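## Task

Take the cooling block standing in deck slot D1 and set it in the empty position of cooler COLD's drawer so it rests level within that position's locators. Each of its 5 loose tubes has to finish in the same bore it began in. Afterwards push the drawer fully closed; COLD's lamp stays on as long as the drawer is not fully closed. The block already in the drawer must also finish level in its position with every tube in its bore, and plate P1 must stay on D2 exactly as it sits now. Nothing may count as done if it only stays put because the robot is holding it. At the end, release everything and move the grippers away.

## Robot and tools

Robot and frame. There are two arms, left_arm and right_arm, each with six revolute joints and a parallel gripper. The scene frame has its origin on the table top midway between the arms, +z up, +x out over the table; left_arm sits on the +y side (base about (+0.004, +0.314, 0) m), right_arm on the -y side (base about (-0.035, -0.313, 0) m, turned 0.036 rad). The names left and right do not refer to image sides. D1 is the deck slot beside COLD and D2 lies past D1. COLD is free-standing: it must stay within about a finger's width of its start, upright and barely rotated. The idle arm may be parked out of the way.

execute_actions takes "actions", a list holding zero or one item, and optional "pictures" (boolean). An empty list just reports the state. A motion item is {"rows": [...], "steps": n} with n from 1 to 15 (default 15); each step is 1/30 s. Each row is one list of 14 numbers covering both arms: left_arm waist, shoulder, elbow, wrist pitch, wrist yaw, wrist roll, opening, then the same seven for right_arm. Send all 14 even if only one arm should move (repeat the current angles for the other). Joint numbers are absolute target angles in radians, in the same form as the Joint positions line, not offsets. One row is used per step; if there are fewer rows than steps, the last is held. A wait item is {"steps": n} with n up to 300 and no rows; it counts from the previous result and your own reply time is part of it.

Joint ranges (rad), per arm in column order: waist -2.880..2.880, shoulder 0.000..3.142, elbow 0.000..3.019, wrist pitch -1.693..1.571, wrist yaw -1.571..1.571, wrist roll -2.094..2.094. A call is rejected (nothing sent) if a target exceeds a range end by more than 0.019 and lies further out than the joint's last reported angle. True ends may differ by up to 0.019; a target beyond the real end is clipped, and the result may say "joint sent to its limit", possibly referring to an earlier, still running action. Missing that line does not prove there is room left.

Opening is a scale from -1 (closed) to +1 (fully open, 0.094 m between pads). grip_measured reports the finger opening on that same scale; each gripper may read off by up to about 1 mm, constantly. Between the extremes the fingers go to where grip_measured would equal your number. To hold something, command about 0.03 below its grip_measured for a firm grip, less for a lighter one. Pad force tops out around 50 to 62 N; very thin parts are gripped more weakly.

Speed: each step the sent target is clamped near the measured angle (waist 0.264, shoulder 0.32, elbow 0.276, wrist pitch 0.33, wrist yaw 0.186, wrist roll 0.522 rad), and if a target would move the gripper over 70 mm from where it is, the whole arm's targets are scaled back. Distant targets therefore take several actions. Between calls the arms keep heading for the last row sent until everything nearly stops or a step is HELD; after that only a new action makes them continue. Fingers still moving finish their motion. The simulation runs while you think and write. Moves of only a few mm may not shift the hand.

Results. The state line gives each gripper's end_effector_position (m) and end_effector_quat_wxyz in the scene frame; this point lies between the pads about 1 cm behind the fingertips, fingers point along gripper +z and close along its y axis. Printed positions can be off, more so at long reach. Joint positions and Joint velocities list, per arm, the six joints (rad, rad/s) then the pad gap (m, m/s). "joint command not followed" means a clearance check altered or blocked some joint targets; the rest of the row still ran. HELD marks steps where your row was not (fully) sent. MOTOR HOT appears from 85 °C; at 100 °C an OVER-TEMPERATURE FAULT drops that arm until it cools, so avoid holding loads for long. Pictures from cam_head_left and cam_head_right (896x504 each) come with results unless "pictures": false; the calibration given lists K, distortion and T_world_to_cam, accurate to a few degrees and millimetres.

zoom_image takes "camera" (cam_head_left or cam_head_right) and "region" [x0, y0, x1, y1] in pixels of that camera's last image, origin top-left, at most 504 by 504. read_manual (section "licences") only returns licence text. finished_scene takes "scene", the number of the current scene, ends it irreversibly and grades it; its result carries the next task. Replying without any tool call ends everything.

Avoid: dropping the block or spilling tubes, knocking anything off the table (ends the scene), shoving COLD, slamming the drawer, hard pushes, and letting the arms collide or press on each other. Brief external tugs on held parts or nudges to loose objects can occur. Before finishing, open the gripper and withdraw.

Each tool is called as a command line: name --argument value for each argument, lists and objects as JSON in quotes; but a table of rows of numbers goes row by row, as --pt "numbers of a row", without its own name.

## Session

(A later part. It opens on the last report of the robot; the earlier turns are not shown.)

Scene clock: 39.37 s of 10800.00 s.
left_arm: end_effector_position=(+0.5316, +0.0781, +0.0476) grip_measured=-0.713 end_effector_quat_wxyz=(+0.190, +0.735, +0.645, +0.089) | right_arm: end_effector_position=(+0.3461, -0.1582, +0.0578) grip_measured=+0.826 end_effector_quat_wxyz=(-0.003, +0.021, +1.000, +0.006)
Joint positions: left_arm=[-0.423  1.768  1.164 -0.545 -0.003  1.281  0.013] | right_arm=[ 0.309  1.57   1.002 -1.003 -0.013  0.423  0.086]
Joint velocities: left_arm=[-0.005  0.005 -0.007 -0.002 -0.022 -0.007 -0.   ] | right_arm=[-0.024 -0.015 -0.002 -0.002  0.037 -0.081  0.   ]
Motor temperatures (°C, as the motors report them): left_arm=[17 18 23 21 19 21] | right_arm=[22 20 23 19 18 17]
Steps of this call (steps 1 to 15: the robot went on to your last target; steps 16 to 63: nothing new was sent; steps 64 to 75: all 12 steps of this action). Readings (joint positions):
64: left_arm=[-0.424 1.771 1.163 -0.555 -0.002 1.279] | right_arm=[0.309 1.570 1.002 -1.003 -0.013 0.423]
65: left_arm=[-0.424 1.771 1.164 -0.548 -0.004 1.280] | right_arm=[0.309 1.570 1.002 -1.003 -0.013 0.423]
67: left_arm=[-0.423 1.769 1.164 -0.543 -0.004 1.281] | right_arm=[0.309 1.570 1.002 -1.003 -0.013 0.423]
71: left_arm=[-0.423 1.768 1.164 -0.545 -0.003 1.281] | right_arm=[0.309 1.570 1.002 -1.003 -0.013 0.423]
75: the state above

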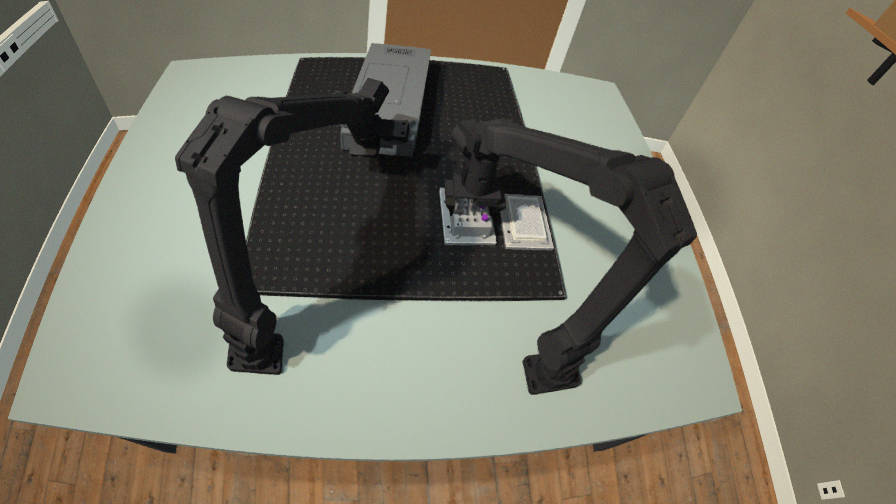

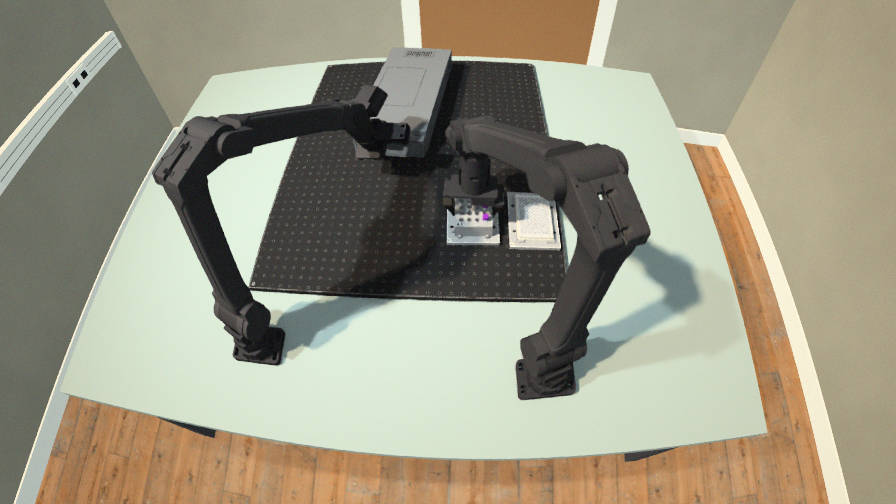

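execute_actions --actions '[{"rows":[[-0.43,1.75,1.145,-0.56,0,1.28,-0.62,0.32,1.575,1.005,-1,0,0.42,0.78],[-0.433,1.74,1.13,-0.555,0,1.28,-0.62,0.32,1.575,1.005,-1,0,0.42,0.78],[-0.436,1.728,1.114,-0.55,0,1.28,-0.62,0.32,1.575,1.005,-1,0,0.42,0.78],[-0.439,1.716,1.098,-0.545,0,1.27,-0.62,0.32,1.575,1.005,-1,0,0.42,0.78],[-0.442,1.704,1.08,-0.54,0,1.27,-0.62,0.32,1.575,1.005,-1,0,0.42,0.78],[-0.445,1.692,1.064,-0.535,0,1.27,-0.62,0.32,1.575,1.005,-1,0,0.42,0.78],[-0.448,1.68,1.048,-0.53,0,1.26,-0.62,0.32,1.575,1.005,-1,0,0.42,0.78],[-0.451,1.668,1.03,-0.525,0,1.26,-0.62,0.32,1.575,1.005,-1,0,0.42,0.78],[-0.454,1.656,1.014,-0.52,0,1.26,-0.62,0.32,1.575,1.005,-1,0,0.42,0.78],[-0.457,1.644,0.998,-0.515,0,1.26,-0.62,0.32,1.575,1.005,-1,0,0.42,0.78],[-0.46,1.632,0.98,-0.515,0,1.26,-0.62,0.32,1.575,1.005,-1,0,0.42,0.78]]}]'

Scene clock: 43.27 s of 10800.00 s.
left_arm: end_effector_position=(+0.4646, +0.0877, +0.0448) grip_measured=-0.622 end_effector_quat_wxyz=(+0.180, +0.746, +0.636, +0.077) | right_arm: end_effector_position=(+0.3461, -0.1582, +0.0578) grip_measured=+0.826 end_effector_quat_wxyz=(-0.003, +0.021, +1.000, +0.006)
Joint positions: left_arm=[-0.458  1.639  0.987 -0.525  0.001  1.274  0.018] | right_arm=[ 0.309  1.57   1.002 -1.003 -0.013  0.423  0.086]
Joint velocities: left_arm=[-0.034  0.005 -0.149 -0.002 -0.007 -0.037 -0.   ] | right_arm=[-0.024 -0.005 -0.002  0.007  0.037 -0.022 -0.   ]
Motor temperatures (°C, as the motors report them): left_arm=[17 19 22 21 19 21] | right_arm=[22 20 23 19 18 17]
Steps of this call (steps 1 to 15: the robot went on to your last target; steps 16 to 90: nothing new was sent; then 0.40 s passed at rest; steps 91 to 105: all 15 steps of this action). Readings (joint positions):
91: left_arm=[-0.423 1.767 1.164 -0.545 -0.003 1.281] | right_arm=[0.309 1.570 1.002 -1.003 -0.013 0.423]
92: left_arm=[-0.423 1.766 1.162 -0.545 -0.003 1.281] | right_arm=[0.309 1.570 1.002 -1.003 -0.013 0.423]
94: left_arm=[-0.425 1.758 1.150 -0.541 -0.001 1.281] | right_arm=[0.309 1.570 1.002 -1.003 -0.013 0.423]
98: left_arm=[-0.436 1.712 1.088 -0.528 -0.001 1.279] | right_arm=[0.309 1.570 1.002 -1.003 -0.013 0.423]
105: the state above

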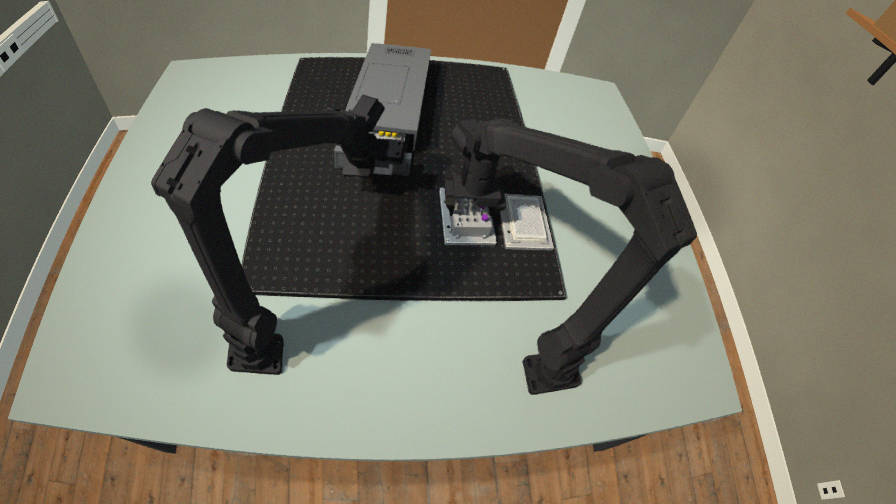

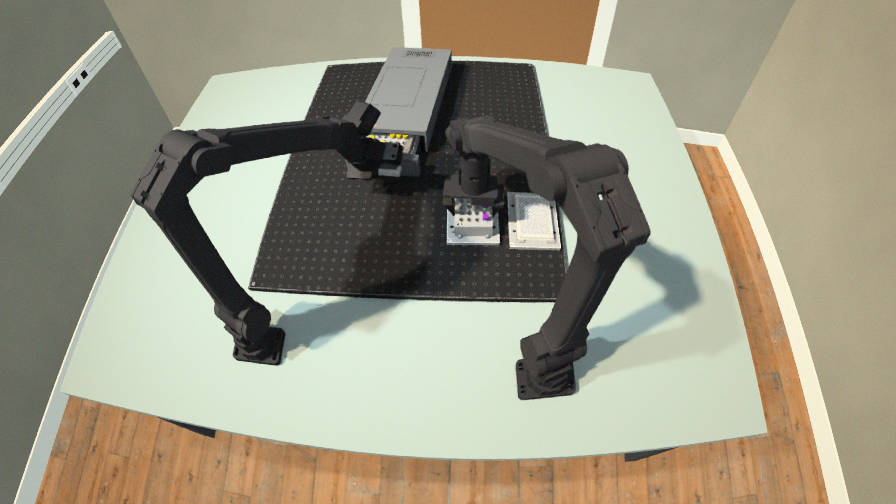

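execute_actions --actions '[{"rows":[[-0.466,1.61,0.96,-0.51,0,1.25,-0.62,0.32,1.55,1.04,-1.01,0,0.42,0.78],[-0.473,1.59,0.935,-0.51,0,1.24,-0.62,0.32,1.543,1.052,-1.025,0,0.42,0.78],[-0.48,1.567,0.905,-0.505,0,1.23,-0.62,0.32,1.536,1.064,-1.04,0,0.42,0.78],[-0.487,1.544,0.875,-0.5,0,1.225,-0.62,0.32,1.529,1.076,-1.06,0,0.42,0.78],[-0.494,1.52,0.845,-0.5,0,1.22,-0.62,0.32,1.522,1.088,-1.08,0,0.42,0.78],[-0.502,1.496,0.82,-0.5,0,1.21,-0.62,0.32,1.515,1.1,-1.1,0,0.42,0.78],[-0.51,1.472,0.793,-0.5,0,1.2,-0.62,0.32,1.508,1.112,-1.12,0,0.42,0.78],[-0.518,1.448,0.768,-0.5,0,1.19,-0.62,0.32,1.501,1.124,-1.14,0,0.42,0.78],[-0.526,1.424,0.743,-0.5,0,1.18,-0.62,0.32,1.494,1.136,-1.16,0,0.42,0.78],[-0.535,1.4,0.718,-0.5,0,1.17,-0.62,0.32,1.487,1.148,-1.18,0,0.42,0.78],[-0.544,1.376,0.694,-0.5,0,1.16,-0.62,0.32,1.48,1.16,-1.2,0,0.42,0.78],[-0.553,1.352,0.67,-0.5,0,1.15,-0.62,0.32,1.473,1.172,-1.22,0,0.42,0.78],[-0.563,1.328,0.647,-0.5,0,1.14,-0.62,0.32,1.466,1.184,-1.24,0,0.42,0.78],[-0.573,1.304,0.624,-0.5,0,1.135,-0.62,0.32,1.459,1.196,-1.255,0,0.42,0.78],[-0.583,1.28,0.6,-0.5,0,1.13,-0.62,0.32,1.455,1.205,-1.265,0,0.42,0.78]]}]' --pictures false

execute_actions --actions '[{"steps":10}]'

zoom_image --camera "cam_head_right" --region '[300, 90, 530, 260]'

Scene clock: 48.07 s of 10800.00 s.
left_arm: end_effector_position=(+0.3361, +0.1065, +0.0491) grip_measured=-0.622 end_effector_quat_wxyz=(+0.192, +0.746, +0.635, +0.062) | right_arm: end_effector_position=(+0.3298, -0.1663, +0.0962) grip_measured=+0.826 end_effector_quat_wxyz=(-0.050, +0.020, +0.998, -0.020)
Joint positions: left_arm=[-0.561  1.328  0.651 -0.488 -0.002  1.174  0.018] | right_arm=[ 0.31   1.539  1.077 -1.216 -0.003  0.421  0.086]
Joint velocities: left_arm=[-0.298 -0.659 -0.657 -0.007 -0.081 -0.256 -0.   ] | right_arm=[ 0.005 -0.151  0.134 -0.442 -0.066 -0.066 -0.001]
Motor temperatures (°C, as the motors report them): left_arm=[17 19 22 21 19 21] | right_arm=[22 20 23 19 18 17]
Steps of this call (steps 1 to 15: the robot went on to your last target; steps 16 to 90: nothing new was sent; then 1.30 s passed at rest; steps 91 to 105: all 15 steps of this action). Readings (joint positions):
91: left_arm=[-0.459 1.639 0.981 -0.525 0.002 1.270] | right_arm=[0.309 1.570 1.002 -1.003 -0.013 0.423]
92: left_arm=[-0.459 1.636 0.976 -0.523 0.002 1.266] | right_arm=[0.309 1.570 1.002 -1.004 -0.013 0.423]
94: left_arm=[-0.463 1.617 0.948 -0.503 -0.000 1.257] | right_arm=[0.309 1.570 1.006 -1.010 -0.013 0.423]
98: left_arm=[-0.486 1.518 0.844 -0.488 -0.002 1.233] | right_arm=[0.310 1.570 1.034 -1.060 -0.012 0.421]
105: the state above

Scene clock: 48.40 s of 10800.00 s.
left_arm: end_effector_position=(+0.3101, +0.1111, +0.0439) grip_measured=-0.622 end_effector_quat_wxyz=(+0.185, +0.746, +0.637, +0.052) | right_arm: end_effector_position=(+0.3388, -0.1627, +0.1222) grip_measured=+0.826 end_effector_quat_wxyz=(-0.033, +0.020, +0.999, -0.012)
Joint positions: left_arm=[-0.585  1.28   0.597 -0.501  0.003  1.145  0.018] | right_arm=[ 0.31   1.511  1.121 -1.251 -0.003  0.421  0.086]
Joint velocities: left_arm=[ 0.005 -0.005 -0.002  0.007  0.051 -0.051  0.   ] | right_arm=[ 0.005 -0.015  0.046  0.002 -0.022  0.022  0.   ]
Motor temperatures (°C, as the motors report them): left_arm=[17 19 22 21 19 21] | right_arm=[22 20 23 19 18 17]
Steps of this call (steps 1 to 10: the robot went on to your last target). Readings (joint positions):
1: left_arm=[-0.570 1.308 0.631 -0.488 -0.001 1.168] | right_arm=[0.310 1.535 1.081 -1.229 -0.003 0.421]
2: left_arm=[-0.577 1.292 0.617 -0.491 0.000 1.163] | right_arm=[0.310 1.530 1.086 -1.238 -0.003 0.421]
4: left_arm=[-0.585 1.280 0.601 -0.499 0.004 1.155] | right_arm=[0.310 1.522 1.097 -1.248 -0.003 0.421]
8: left_arm=[-0.585 1.280 0.597 -0.501 0.004 1.147] | right_arm=[0.310 1.512 1.116 -1.251 -0.003 0.421]
10: the state above

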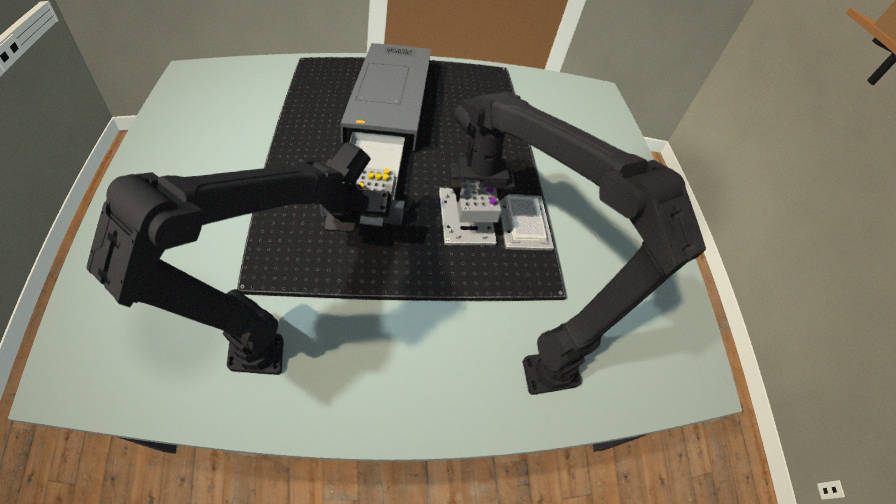

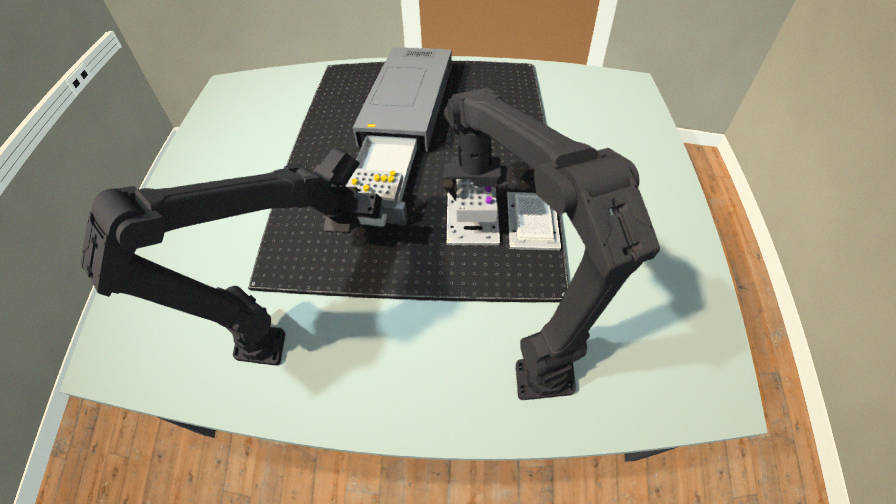

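Region (300, 90, 530, 260) of cam_head_right's 896x504 image, scaled by 2.191, with more detail than that image has; it fills the top 373 rows of this view, and the rest is white.

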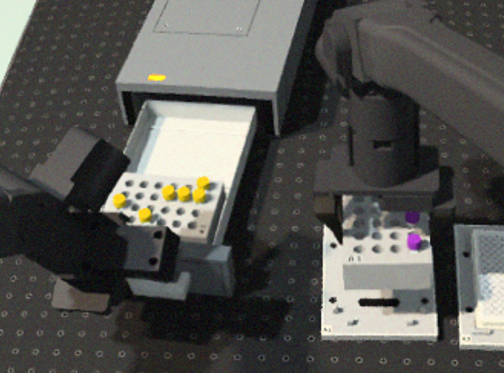

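execute_actions --actions '[{"rows":[[-0.592,1.26,0.585,-0.51,0,1.12,-0.62,0.32,1.445,1.215,-1.265,0,0.33,0.78],[-0.598,1.248,0.576,-0.515,0,1.11,-0.62,0.33,1.44,1.225,-1.265,0,0.22,0.78],[-0.604,1.236,0.567,-0.52,0,1.11,-0.62,0.34,1.435,1.235,-1.265,0,0.1,0.78],[-0.61,1.224,0.558,-0.52,0,1.1,-0.62,0.35,1.43,1.245,-1.265,0,-0.02,0.78],[-0.616,1.212,0.549,-0.525,0,1.09,-0.62,0.35,1.43,1.255,-1.265,0,-0.14,0.78],[-0.622,1.2,0.54,-0.525,0,1.09,-0.62,0.35,1.43,1.265,-1.27,0,-0.26,0.78],[-0.628,1.188,0.531,-0.53,0,1.08,-0.62,0.35,1.43,1.275,-1.28,0,-0.38,0.78],[-0.634,1.176,0.522,-0.53,0,1.08,-0.62,0.35,1.43,1.285,-1.29,0,-0.5,0.78],[-0.64,1.164,0.513,-0.535,0,1.07,-0.62,0.35,1.43,1.29,-1.3,0,-0.62,0.78],[-0.645,1.155,0.505,-0.535,0,1.07,-0.62,0.35,1.43,1.29,-1.3,0,-0.76,0.78]]}]'

zoom_image --camera "cam_head_right" --region '[320, 120, 440, 220]'

zoom_image --camera "cam_head_left" --region '[320, 120, 440, 220]'

Scene clock: 53.83 s of 10800.00 s.
left_arm: end_effector_position=(+0.2760, +0.1124, +0.0534) grip_measured=-0.621 end_effector_quat_wxyz=(+0.202, +0.743, +0.636, +0.047) | right_arm: end_effector_position=(+0.3477, -0.1495, +0.1434) grip_measured=+0.826 end_effector_quat_wxyz=(-0.021, -0.443, +0.896, +0.002)
Joint positions: left_arm=[-0.64   1.155  0.521 -0.519 -0.001  1.089  0.018] | right_arm=[ 0.332  1.506  1.176 -1.284 -0.001 -0.513  0.086]
Joint velocities: left_arm=[-0.034 -0.015 -0.042 -0.032 -0.007 -0.022  0.   ] | right_arm=[ 0.034 -0.044  0.105 -0.032  0.037 -1.399 -0.   ]
Motor temperatures (°C, as the motors report them): left_arm=[17 18 22 21 19 21] | right_arm=[22 20 25 19 18 17]
Steps of this call (steps 1 to 30: the robot went on to your last target; steps 31 to 90: nothing new was sent; then 1.93 s passed at rest; steps 91 to 105: all 15 steps of this action). Readings (joint positions):
91: left_arm=[-0.585 1.280 0.597 -0.501 0.002 1.140] | right_arm=[0.310 1.510 1.121 -1.253 -0.003 0.407]
92: left_arm=[-0.586 1.279 0.596 -0.501 0.002 1.137] | right_arm=[0.310 1.510 1.122 -1.254 -0.003 0.376]
94: left_arm=[-0.590 1.270 0.589 -0.502 -0.001 1.130] | right_arm=[0.312 1.509 1.124 -1.254 -0.002 0.274]
98: left_arm=[-0.610 1.219 0.559 -0.505 -0.003 1.110] | right_arm=[0.322 1.509 1.138 -1.260 -0.002 -0.012]
105: the state above

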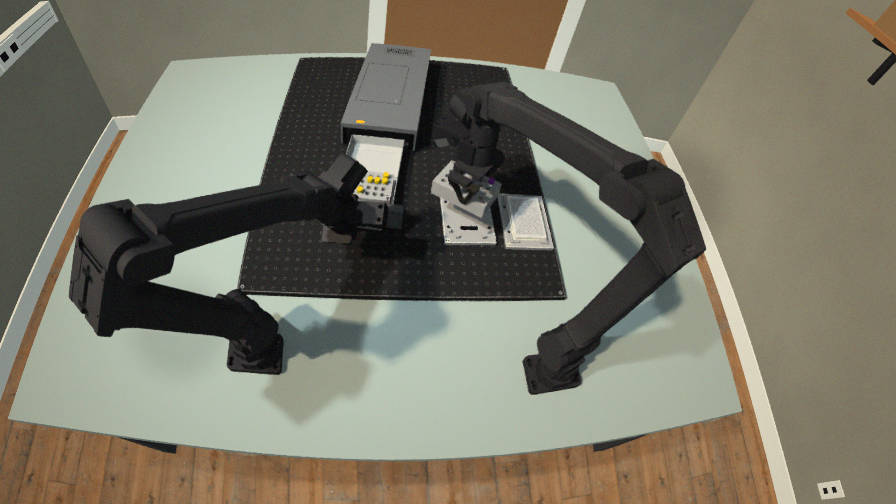

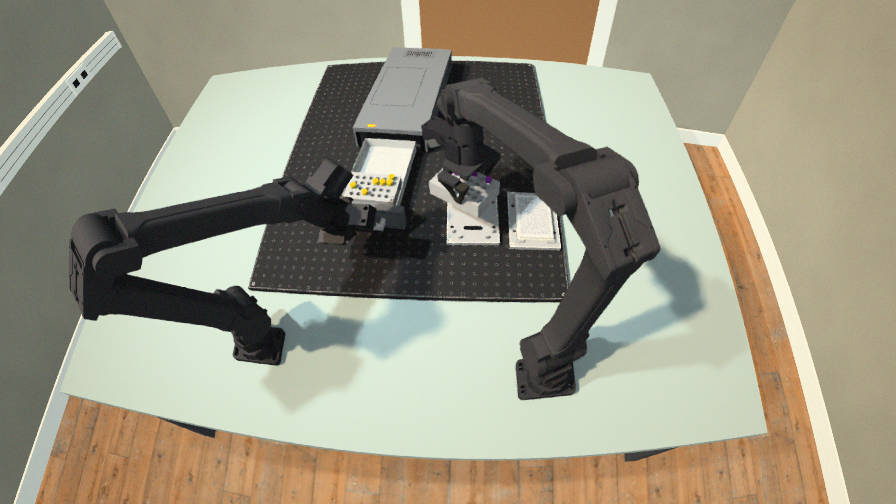

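Region (320, 120, 440, 220) of cam_head_right's 896x504 image, scaled by 4.200, with more detail than that image has.

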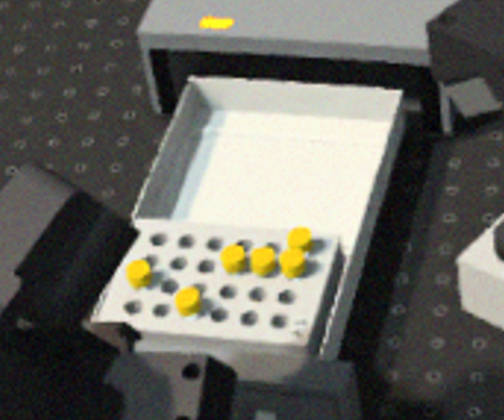

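Region (320, 120, 440, 220) of cam_head_left's 896x504 image, scaled by 4.200, with more detail than that image has.

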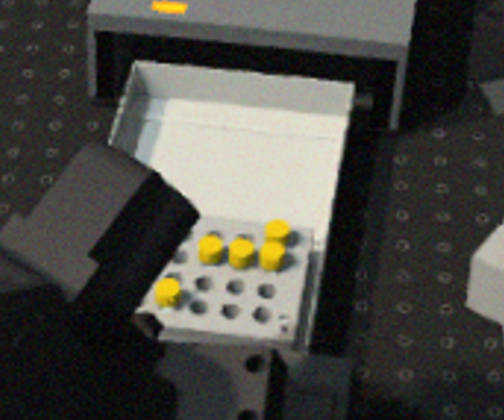

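execute_actions --actions '[{"rows":[[-0.65,1.12,0.5,-0.55,0,1.05,-0.62,0.36,1.45,1.34,-1.31,0,-0.78,0.78],[-0.66,1.09,0.48,-0.56,0,1.05,-0.62,0.375,1.48,1.4,-1.32,0,-0.8,0.78],[-0.67,1.06,0.46,-0.57,0,1.05,-0.62,0.39,1.52,1.46,-1.33,0,-0.81,0.78],[-0.68,1.03,0.44,-0.58,0,1.05,-0.62,0.405,1.56,1.52,-1.35,0,-0.81,0.78],[-0.69,1,0.425,-0.59,0,1.05,-0.62,0.42,1.6,1.58,-1.37,0,-0.81,0.78],[-0.7,0.98,0.41,-0.6,0,1.03,-1,0.435,1.64,1.64,-1.39,0,-0.81,0.78],[-0.7,0.98,0.41,-0.6,0,1.03,-1,0.45,1.68,1.7,-1.41,0,-0.81,0.78],[-0.7,0.98,0.41,-0.6,0,1.03,-1,0.465,1.73,1.76,-1.43,0,-0.81,0.78],[-0.7,0.98,0.41,-0.6,0,1.03,-1,0.48,1.78,1.82,-1.445,0,-0.81,0.78],[-0.7,0.98,0.41,-0.6,0,1.03,-1,0.495,1.83,1.88,-1.46,0,-0.81,0.78],[-0.7,0.98,0.41,-0.6,0,1.03,-1,0.51,1.87,1.94,-1.47,0,-0.81,0.78],[-0.7,0.98,0.41,-0.6,0,1.03,-1,0.525,1.91,2,-1.48,0,-0.81,0.78],[-0.7,0.98,0.41,-0.6,0,1.03,-1,0.54,1.95,2.05,-1.49,0,-0.81,0.78],[-0.7,0.98,0.41,-0.6,0,1.03,-1,0.55,1.98,2.09,-1.5,0,-0.81,0.78],[-0.7,0.98,0.41,-0.6,0,1.03,-1,0.56,2,2.11,-1.52,0,-0.81,0.78]]}]' --pictures false

execute_actions --actions '[{"steps":25}]'

Scene clock: 59.80 s of 10800.00 s.
left_arm: end_effector_position=(+0.2261, +0.1285, +0.0551) grip_measured=-0.987 end_effector_quat_wxyz=(+0.207, +0.747, +0.631, +0.037) | right_arm: end_effector_position=(+0.4489, -0.0177, +0.1246) grip_measured=+0.826 end_effector_quat_wxyz=(-0.059, -0.621, +0.782, +0.004)
Joint positions: left_arm=[-0.697  0.972  0.414 -0.59  -0.001  1.045  0.001] | right_arm=[ 0.478  1.948  1.713 -1.454  0.007 -0.792  0.086]
Joint velocities: left_arm=[-0.015  0.005  0.007  0.022 -0.022 -0.037 -0.001] | right_arm=[ 0.464  1.372  1.346 -0.247 -0.066 -0.007 -0.001]
Motor temperatures (°C, as the motors report them): left_arm=[17 18 22 21 19 21] | right_arm=[22 21 27 19 18 17]
Steps of this call (steps 1 to 30: the robot went on to your last target; steps 31 to 90: nothing new was sent; then 2.47 s passed at rest; steps 91 to 105: all 15 steps of this action). Readings (joint positions):
91: left_arm=[-0.640 1.154 0.517 -0.525 -0.001 1.078] | right_arm=[0.333 1.491 1.197 -1.292 -0.000 -0.755]
92: left_arm=[-0.642 1.148 0.514 -0.530 -0.001 1.075] | right_arm=[0.334 1.494 1.203 -1.299 0.001 -0.760]
94: left_arm=[-0.651 1.115 0.492 -0.544 -0.001 1.069] | right_arm=[0.339 1.515 1.237 -1.320 0.003 -0.770]
98: left_arm=[-0.691 0.999 0.424 -0.583 -0.001 1.056] | right_arm=[0.372 1.625 1.377 -1.379 0.007 -0.782]
105: the state above

Scene clock: 60.63 s of 10800.00 s.
left_arm: end_effector_position=(+0.2261, +0.1285, +0.0551) grip_measured=-0.987 end_effector_quat_wxyz=(+0.207, +0.746, +0.632, +0.037) | right_arm: end_effector_position=(+0.4759, +0.0564, +0.1371) grip_measured=+0.821 end_effector_quat_wxyz=(-0.026, -0.654, +0.756, +0.002)
Joint positions: left_arm=[-0.697  0.972  0.414 -0.59  -0.001  1.042  0.001] | right_arm=[ 0.555  2.074  1.951 -1.5    0.001 -0.8    0.086]
Joint velocities: left_arm=[-0.005  0.005 -0.017 -0.012 -0.125  0.007 -0.001] | right_arm=[ 0.005 -0.015  0.007 -0.022  0.007  0.051 -0.001]
Motor temperatures (°C, as the motors report them): left_arm=[17 18 22 21 19 21] | right_arm=[22 21 27 19 18 17]
Steps of this call (steps 1 to 25: the robot went on to your last target). Readings (joint positions):
1: left_arm=[-0.697 0.972 0.414 -0.590 -0.001 1.044] | right_arm=[0.494 1.990 1.757 -1.462 0.006 -0.794]
2: left_arm=[-0.697 0.972 0.414 -0.590 -0.001 1.044] | right_arm=[0.506 2.023 1.796 -1.470 0.000 -0.798]
4: left_arm=[-0.697 0.972 0.414 -0.590 -0.001 1.043] | right_arm=[0.526 2.051 1.856 -1.478 0.000 -0.800]
8: left_arm=[-0.697 0.972 0.414 -0.590 -0.001 1.042] | right_arm=[0.549 2.072 1.913 -1.479 -0.002 -0.800]
25: the state above

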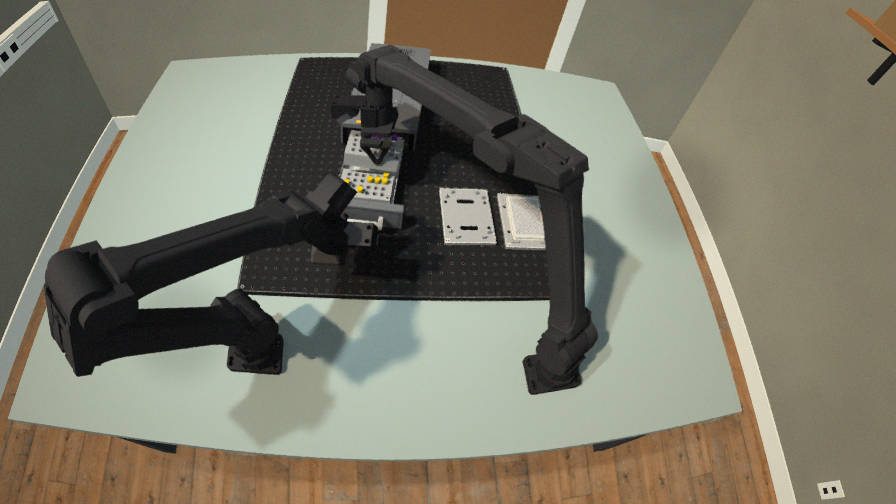

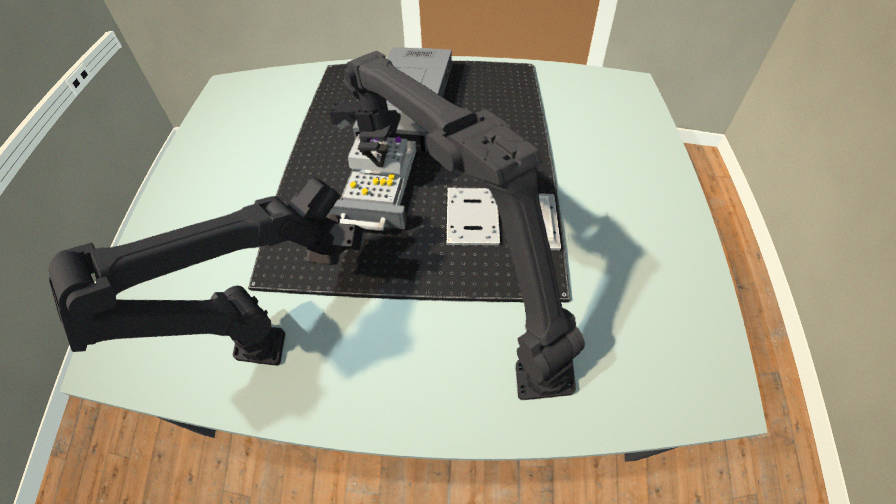

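zoom_image --camera "cam_head_right" --region '[320, 110, 440, 230]'

zoom_image --camera "cam_head_left" --region '[320, 110, 440, 230]'

Region (320, 110, 440, 230) of cam_head_right's 896x504 image, scaled by 4.200, with more detail than that image has.

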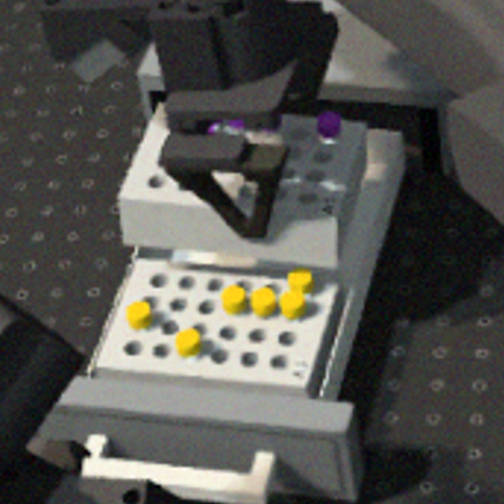

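Region (320, 110, 440, 230) of cam_head_left's 896x504 image, scaled by 4.200, with more detail than that image has.

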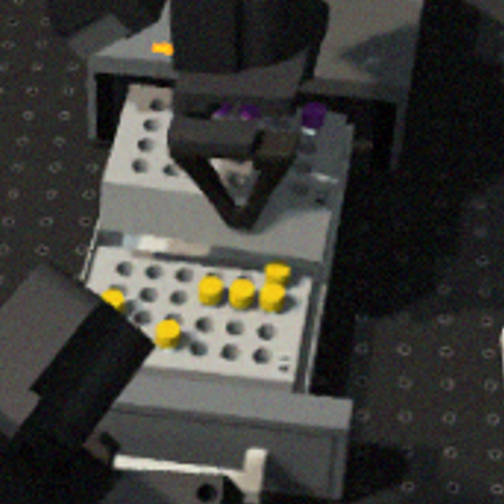

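execute_actions --actions '[{"rows":[[-0.7,0.98,0.41,-0.6,0,1.03,-1,0.528,2.01,2.12,-1.44,0,-0.82,0.78]]}]'

Scene clock: 67.20 s of 10800.00 s.
left_arm: end_effector_position=(+0.2261, +0.1285, +0.0551) grip_measured=-0.987 end_effector_quat_wxyz=(+0.207, +0.746, +0.632, +0.037) | right_arm: end_effector_position=(+0.4852, +0.0631, +0.1348) grip_measured=+0.821 end_effector_quat_wxyz=(-0.006, -0.657, +0.754, -0.000)
Joint positions: left_arm=[-0.697  0.972  0.414 -0.59  -0.001  1.042  0.001] | right_arm=[ 0.555  2.08   1.956 -1.458  0.001 -0.806  0.086]
Joint velocities: left_arm=[ 0.005  0.015 -0.017  0.022  0.007  0.051  0.001] | right_arm=[ 0.005 -0.005  0.007 -0.002  0.007 -0.081  0.   ]
Motor temperatures (°C, as the motors report them): left_arm=[17 18 22 21 19 21] | right_arm=[22 21 28 19 18 17]
Steps of this call (steps 1 to 15: the robot went on to your last target; steps 16 to 90: nothing new was sent; then 3.07 s passed at rest; steps 91 to 105: all 15 steps of this action). Readings (joint positions):
91: left_arm=[-0.697 0.972 0.414 -0.590 -0.001 1.042] | right_arm=[0.555 2.074 1.951 -1.497 0.001 -0.801]
92: left_arm=[-0.697 0.972 0.414 -0.590 -0.001 1.042] | right_arm=[0.555 2.075 1.951 -1.490 0.001 -0.802]
94: left_arm=[-0.697 0.972 0.414 -0.590 -0.001 1.042] | right_arm=[0.555 2.076 1.953 -1.476 0.001 -0.803]
98: left_arm=[-0.697 0.972 0.414 -0.590 -0.001 1.042] | right_arm=[0.555 2.079 1.956 -1.461 0.001 -0.804]
105: the state above

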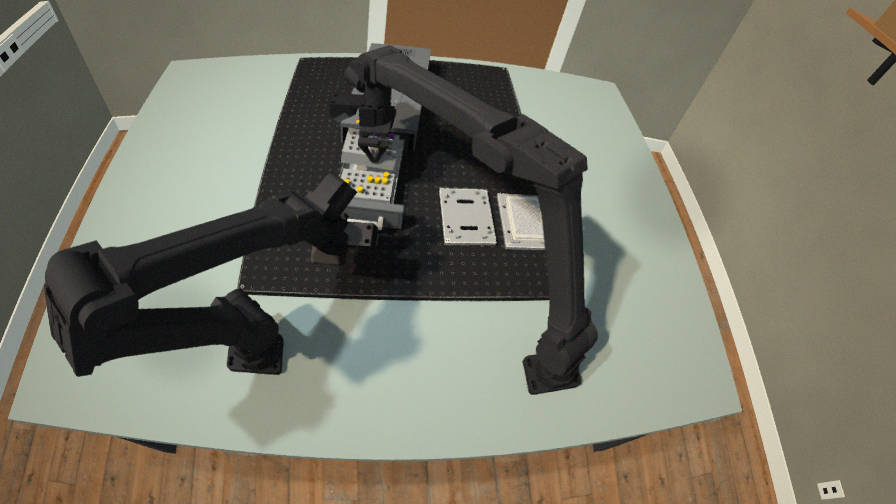

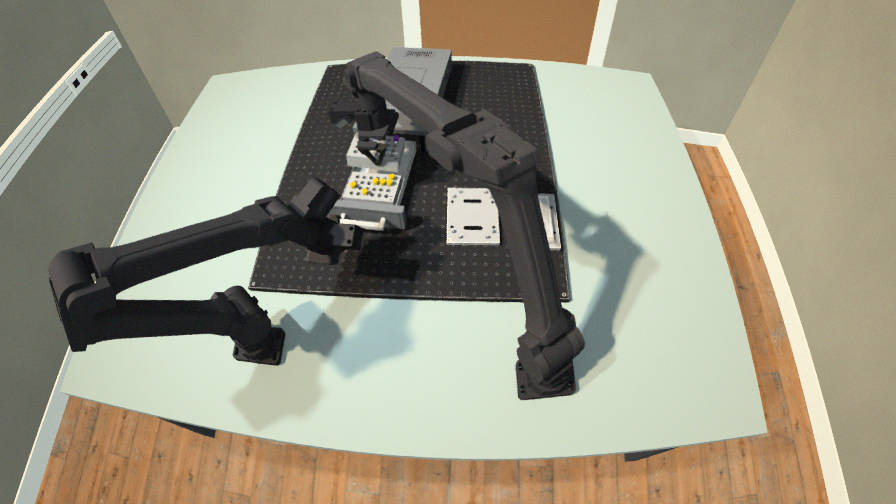

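execute_actions --actions '[{"rows":[[-0.7,0.98,0.41,-0.6,0,1.03,-1,0.508,2.035,2.1,-1.4,0,-0.83,0.78]]}]'

zoom_image --camera "cam_head_right" --region '[320, 110, 440, 230]'

zoom_image --camera "cam_head_left" --region '[320, 110, 440, 230]'

Scene clock: 69.30 s of 10800.00 s.
left_arm: end_effector_position=(+0.2261, +0.1285, +0.0551) grip_measured=-0.987 end_effector_quat_wxyz=(+0.207, +0.746, +0.632, +0.037) | right_arm: end_effector_position=(+0.5043, +0.0547, +0.1224) grip_measured=+0.821 end_effector_quat_wxyz=(+0.005, -0.651, +0.759, -0.001)
Joint positions: left_arm=[-0.697  0.972  0.414 -0.59  -0.001  1.042  0.001] | right_arm=[ 0.527  2.102  1.959 -1.419  0.002 -0.817  0.086]
Joint velocities: left_arm=[ 0.005 -0.005  0.007 -0.002 -0.007 -0.022 -0.001] | right_arm=[-0.034  0.015 -0.002  0.007  0.037  0.037 -0.   ]
Motor temperatures (°C, as the motors report them): left_arm=[17 18 22 21 19 21] | right_arm=[22 22 29 19 18 17]
Steps of this call (steps 1 to 15: the robot went on to your last target; steps 16 to 48: nothing new was sent; steps 49 to 63: all 15 steps of this action). Readings (joint positions):
49: left_arm=[-0.697 0.972 0.414 -0.590 -0.001 1.042] | right_arm=[0.554 2.081 1.956 -1.455 0.001 -0.809]
50: left_arm=[-0.697 0.972 0.414 -0.590 -0.001 1.042] | right_arm=[0.553 2.082 1.956 -1.448 0.001 -0.810]
52: left_arm=[-0.697 0.972 0.414 -0.590 -0.001 1.042] | right_arm=[0.550 2.085 1.958 -1.433 0.001 -0.813]
56: left_arm=[-0.697 0.972 0.414 -0.590 -0.001 1.042] | right_arm=[0.540 2.093 1.959 -1.419 0.001 -0.816]
63: the state above

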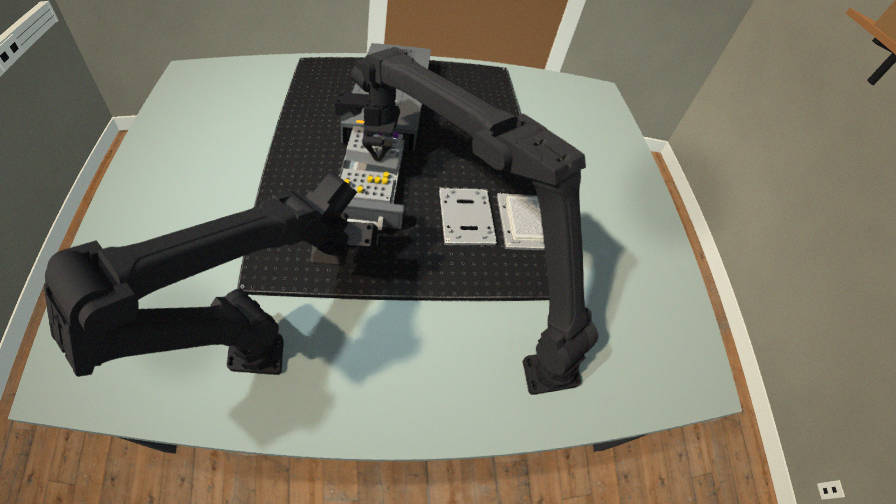

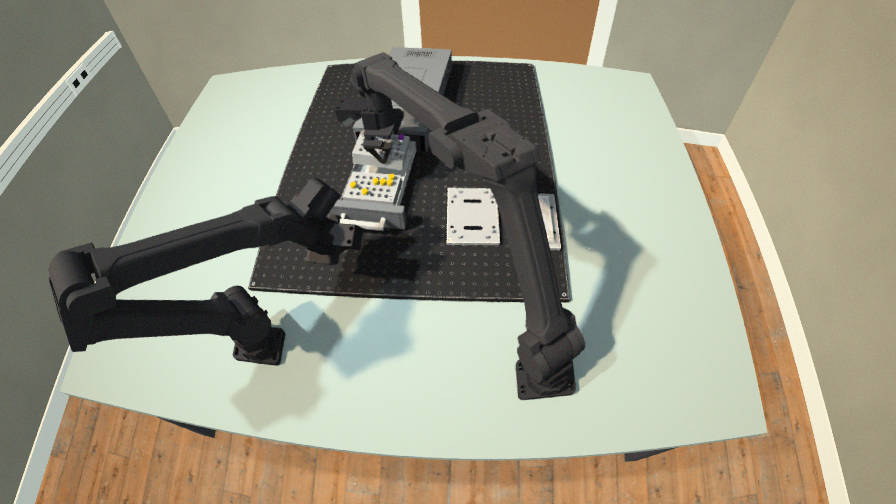

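Region (320, 110, 440, 230) of cam_head_right's 896x504 image, scaled by 4.200, with more detail than that image has.

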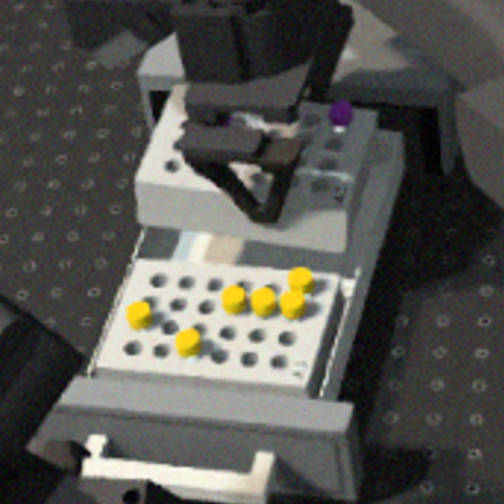

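Region (320, 110, 440, 230) of cam_head_left's 896x504 image, scaled by 4.200, with more detail than that image has.

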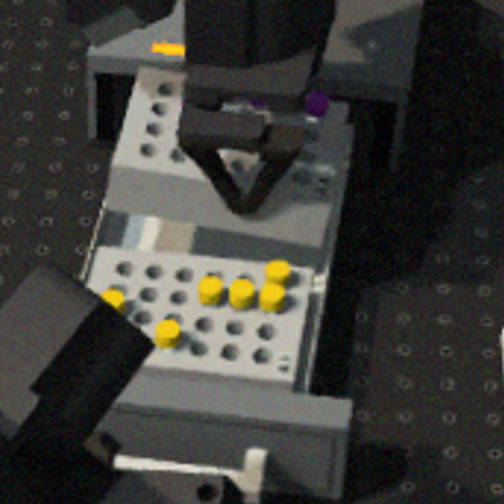

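execute_actions --actions '[{"rows":[[-0.7,0.98,0.41,-0.6,0,1.03,-1,0.55,2.055,2.03,-1.385,0,-0.85,0.78]]}]'

zoom_image --camera "cam_head_right" --region '[320, 110, 440, 230]'

zoom_image --camera "cam_head_left" --region '[320, 110, 440, 230]'

Scene clock: 72.93 s of 10800.00 s.
left_arm: end_effector_position=(+0.2261, +0.1285, +0.0551) grip_measured=-0.987 end_effector_quat_wxyz=(+0.207, +0.746, +0.632, +0.037) | right_arm: end_effector_position=(+0.5059, +0.0613, +0.1217) grip_measured=+0.821 end_effector_quat_wxyz=(+0.014, -0.662, +0.749, -0.002)
Joint positions: left_arm=[-0.697  0.972  0.414 -0.59  -0.001  1.042  0.001] | right_arm=[ 0.534  2.103  1.959 -1.398  0.002 -0.842  0.086]
Joint velocities: left_arm=[ 0.005  0.005  0.012 -0.012  0.037  0.007  0.   ] | right_arm=[-0.005  0.005  0.002 -0.002  0.051 -0.125 -0.   ]
Motor temperatures (°C, as the motors report them): left_arm=[17 18 23 21 19 21] | right_arm=[22 22 29 19 18 17]
Steps of this call (steps 1 to 15: the robot went on to your last target; steps 16 to 90: nothing new was sent; then 0.13 s passed at rest; steps 91 to 105: all 15 steps of this action). Readings (joint positions):
91: left_arm=[-0.697 0.972 0.414 -0.590 -0.001 1.042] | right_arm=[0.526 2.103 1.959 -1.416 0.002 -0.823]
92: left_arm=[-0.697 0.972 0.414 -0.590 -0.001 1.042] | right_arm=[0.527 2.103 1.959 -1.411 0.002 -0.827]
94: left_arm=[-0.697 0.972 0.414 -0.590 -0.001 1.042] | right_arm=[0.528 2.103 1.959 -1.402 0.002 -0.832]
98: left_arm=[-0.697 0.972 0.414 -0.590 -0.001 1.042] | right_arm=[0.531 2.103 1.959 -1.398 0.002 -0.838]
105: the state above

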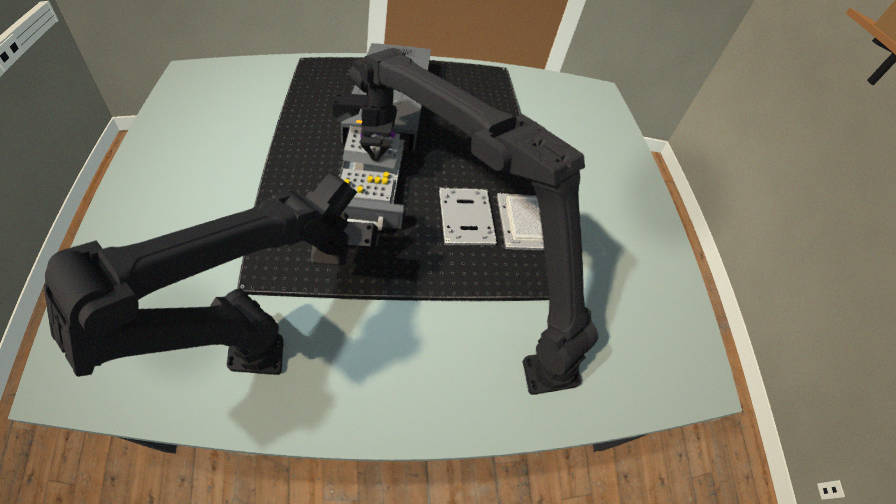

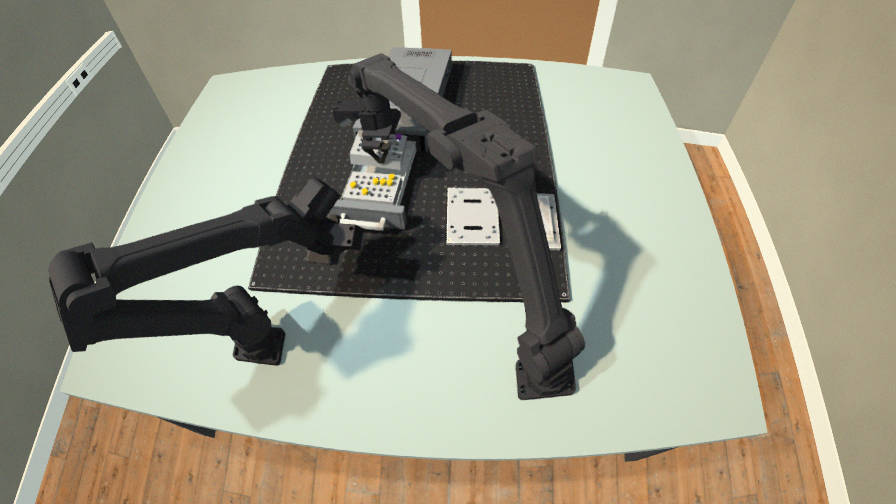

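Region (320, 110, 440, 230) of cam_head_right's 896x504 image, scaled by 4.200, with more detail than that image has.

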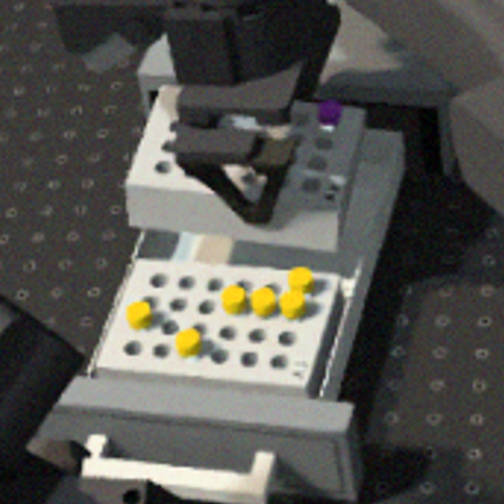

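Region (320, 110, 440, 230) of cam_head_left's 896x504 image, scaled by 4.200, with more detail than that image has.

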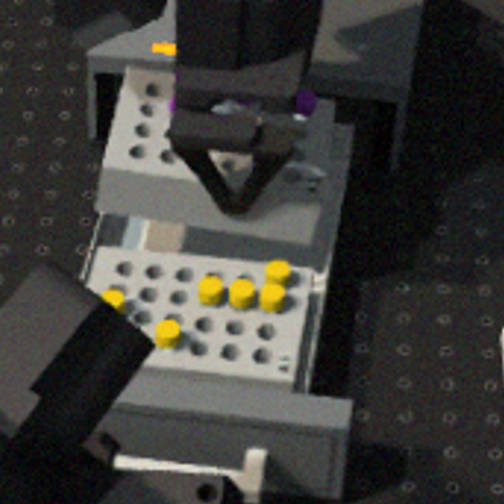

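execute_actions --actions '[{"rows":[[-0.7,0.98,0.41,-0.6,0,1.03,-1,0.535,2.07,1.99,-1.37,0,-0.84,0.78]]}]' --pictures false

Scene clock: 74.40 s of 10800.00 s.
left_arm: end_effector_position=(+0.2261, +0.1285, +0.0551) grip_measured=-0.987 end_effector_quat_wxyz=(+0.207, +0.746, +0.632, +0.037) | right_arm: end_effector_position=(+0.5059, +0.0613, +0.1066) grip_measured=+0.821 end_effector_quat_wxyz=(+0.007, -0.663, +0.749, -0.002)
Joint positions: left_arm=[-0.697  0.972  0.414 -0.59  -0.001  1.042  0.001] | right_arm=[ 0.534  2.121  1.949 -1.384  0.002 -0.842  0.086]
Joint velocities: left_arm=[-0.005 -0.015  0.007 -0.007 -0.051 -0.022  0.   ] | right_arm=[-0.005  0.005  0.002 -0.007 -0.051 -0.095  0.   ]
Motor temperatures (°C, as the motors report them): left_arm=[17 18 23 21 19 21] | right_arm=[22 22 29 19 18 17]
Steps of this call (steps 1 to 15: the robot went on to your last target; steps 16 to 29: nothing new was sent; steps 30 to 44: all 15 steps of this action). Readings (joint positions):
30: left_arm=[-0.697 0.972 0.414 -0.590 -0.001 1.042] | right_arm=[0.534 2.104 1.958 -1.396 0.002 -0.842]
31: left_arm=[-0.697 0.972 0.414 -0.590 -0.001 1.042] | right_arm=[0.534 2.104 1.957 -1.392 0.002 -0.842]
33: left_arm=[-0.697 0.972 0.414 -0.590 -0.001 1.042] | right_arm=[0.534 2.107 1.956 -1.387 0.002 -0.842]
37: left_arm=[-0.697 0.972 0.414 -0.590 -0.001 1.042] | right_arm=[0.534 2.114 1.952 -1.384 0.002 -0.842]
44: the state above

execute_actions --actions '[{"rows":[[-0.7,0.98,0.41,-0.6,0,1.03,-1,0.535,2.06,1.968,-1.375,0,-0.84,0.78]]}]'

zoom_image --camera "cam_head_right" --region '[320, 110, 440, 230]'

zoom_image --camera "cam_head_left" --region '[320, 110, 440, 230]'

Scene clock: 76.07 s of 10800.00 s.
left_arm: end_effector_position=(+0.2261, +0.1285, +0.0551) grip_measured=-0.987 end_effector_quat_wxyz=(+0.207, +0.746, +0.632, +0.037) | right_arm: end_effector_position=(+0.5005, +0.0573, +0.0982) grip_measured=+0.821 end_effector_quat_wxyz=(-0.003, -0.662, +0.749, -0.001)
Joint positions: left_arm=[-0.697  0.972  0.414 -0.59  -0.001  1.042  0.001] | right_arm=[ 0.534  2.121  1.927 -1.383  0.003 -0.842  0.086]
Joint velocities: left_arm=[-0.015 -0.015 -0.012  0.002 -0.051 -0.037 -0.001] | right_arm=[-0.005  0.005  0.007  0.007 -0.051  0.022 -0.   ]
Motor temperatures (°C, as the motors report them): left_arm=[17 18 23 21 19 21] | right_arm=[22 22 29 19 18 17]
Steps of this call (steps 1 to 15: the robot went on to your last target; steps 16 to 35: nothing new was sent; steps 36 to 50: all 15 steps of this action). Readings (joint positions):
36: left_arm=[-0.697 0.972 0.414 -0.590 -0.001 1.042] | right_arm=[0.534 2.121 1.946 -1.383 0.002 -0.842]
37: left_arm=[-0.697 0.972 0.414 -0.590 -0.001 1.042] | right_arm=[0.534 2.121 1.943 -1.383 0.002 -0.842]
39: left_arm=[-0.697 0.972 0.414 -0.590 -0.001 1.042] | right_arm=[0.534 2.121 1.937 -1.383 0.002 -0.842]
43: left_arm=[-0.697 0.972 0.414 -0.590 -0.001 1.042] | right_arm=[0.534 2.121 1.927 -1.383 0.002 -0.842]
50: the state above

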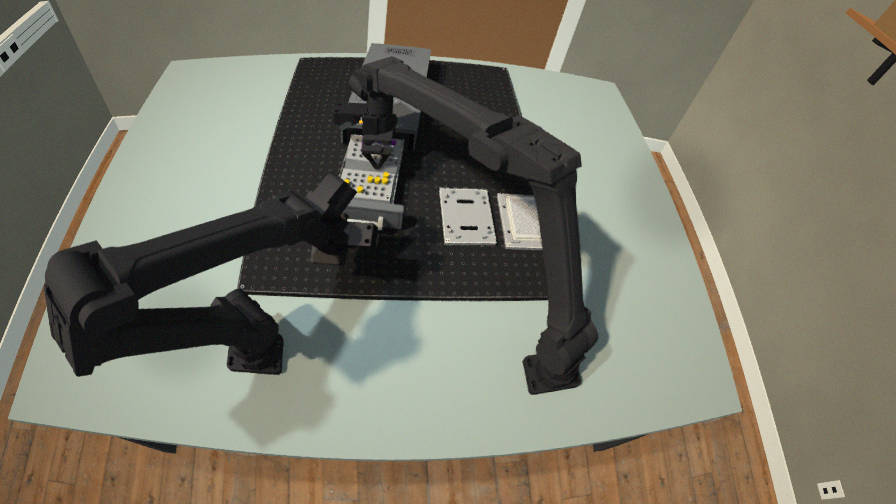

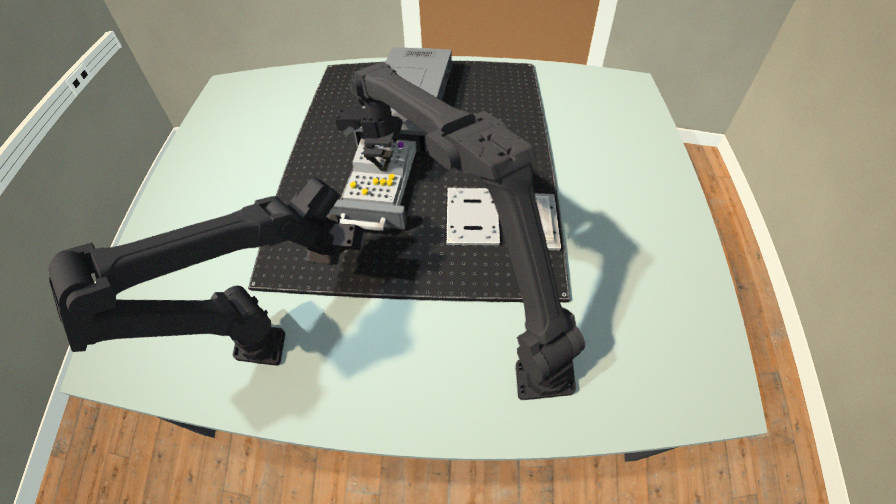

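Region (320, 110, 440, 230) of cam_head_right's 896x504 image, scaled by 4.200, with more detail than that image has.

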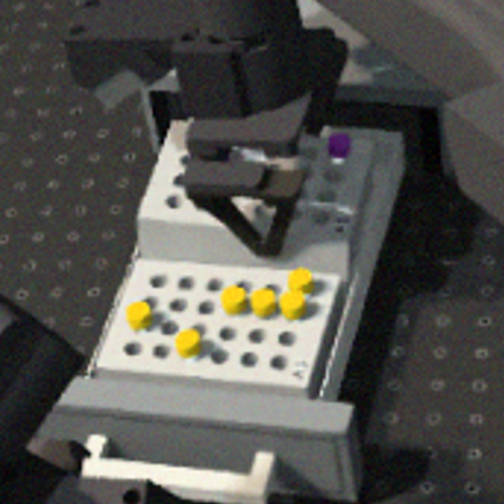

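Region (320, 110, 440, 230) of cam_head_left's 896x504 image, scaled by 4.200, with more detail than that image has.

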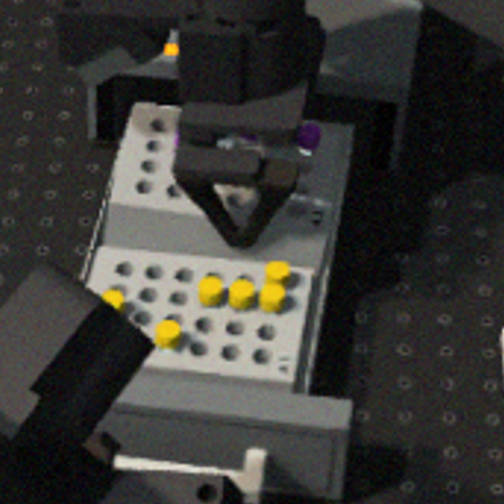

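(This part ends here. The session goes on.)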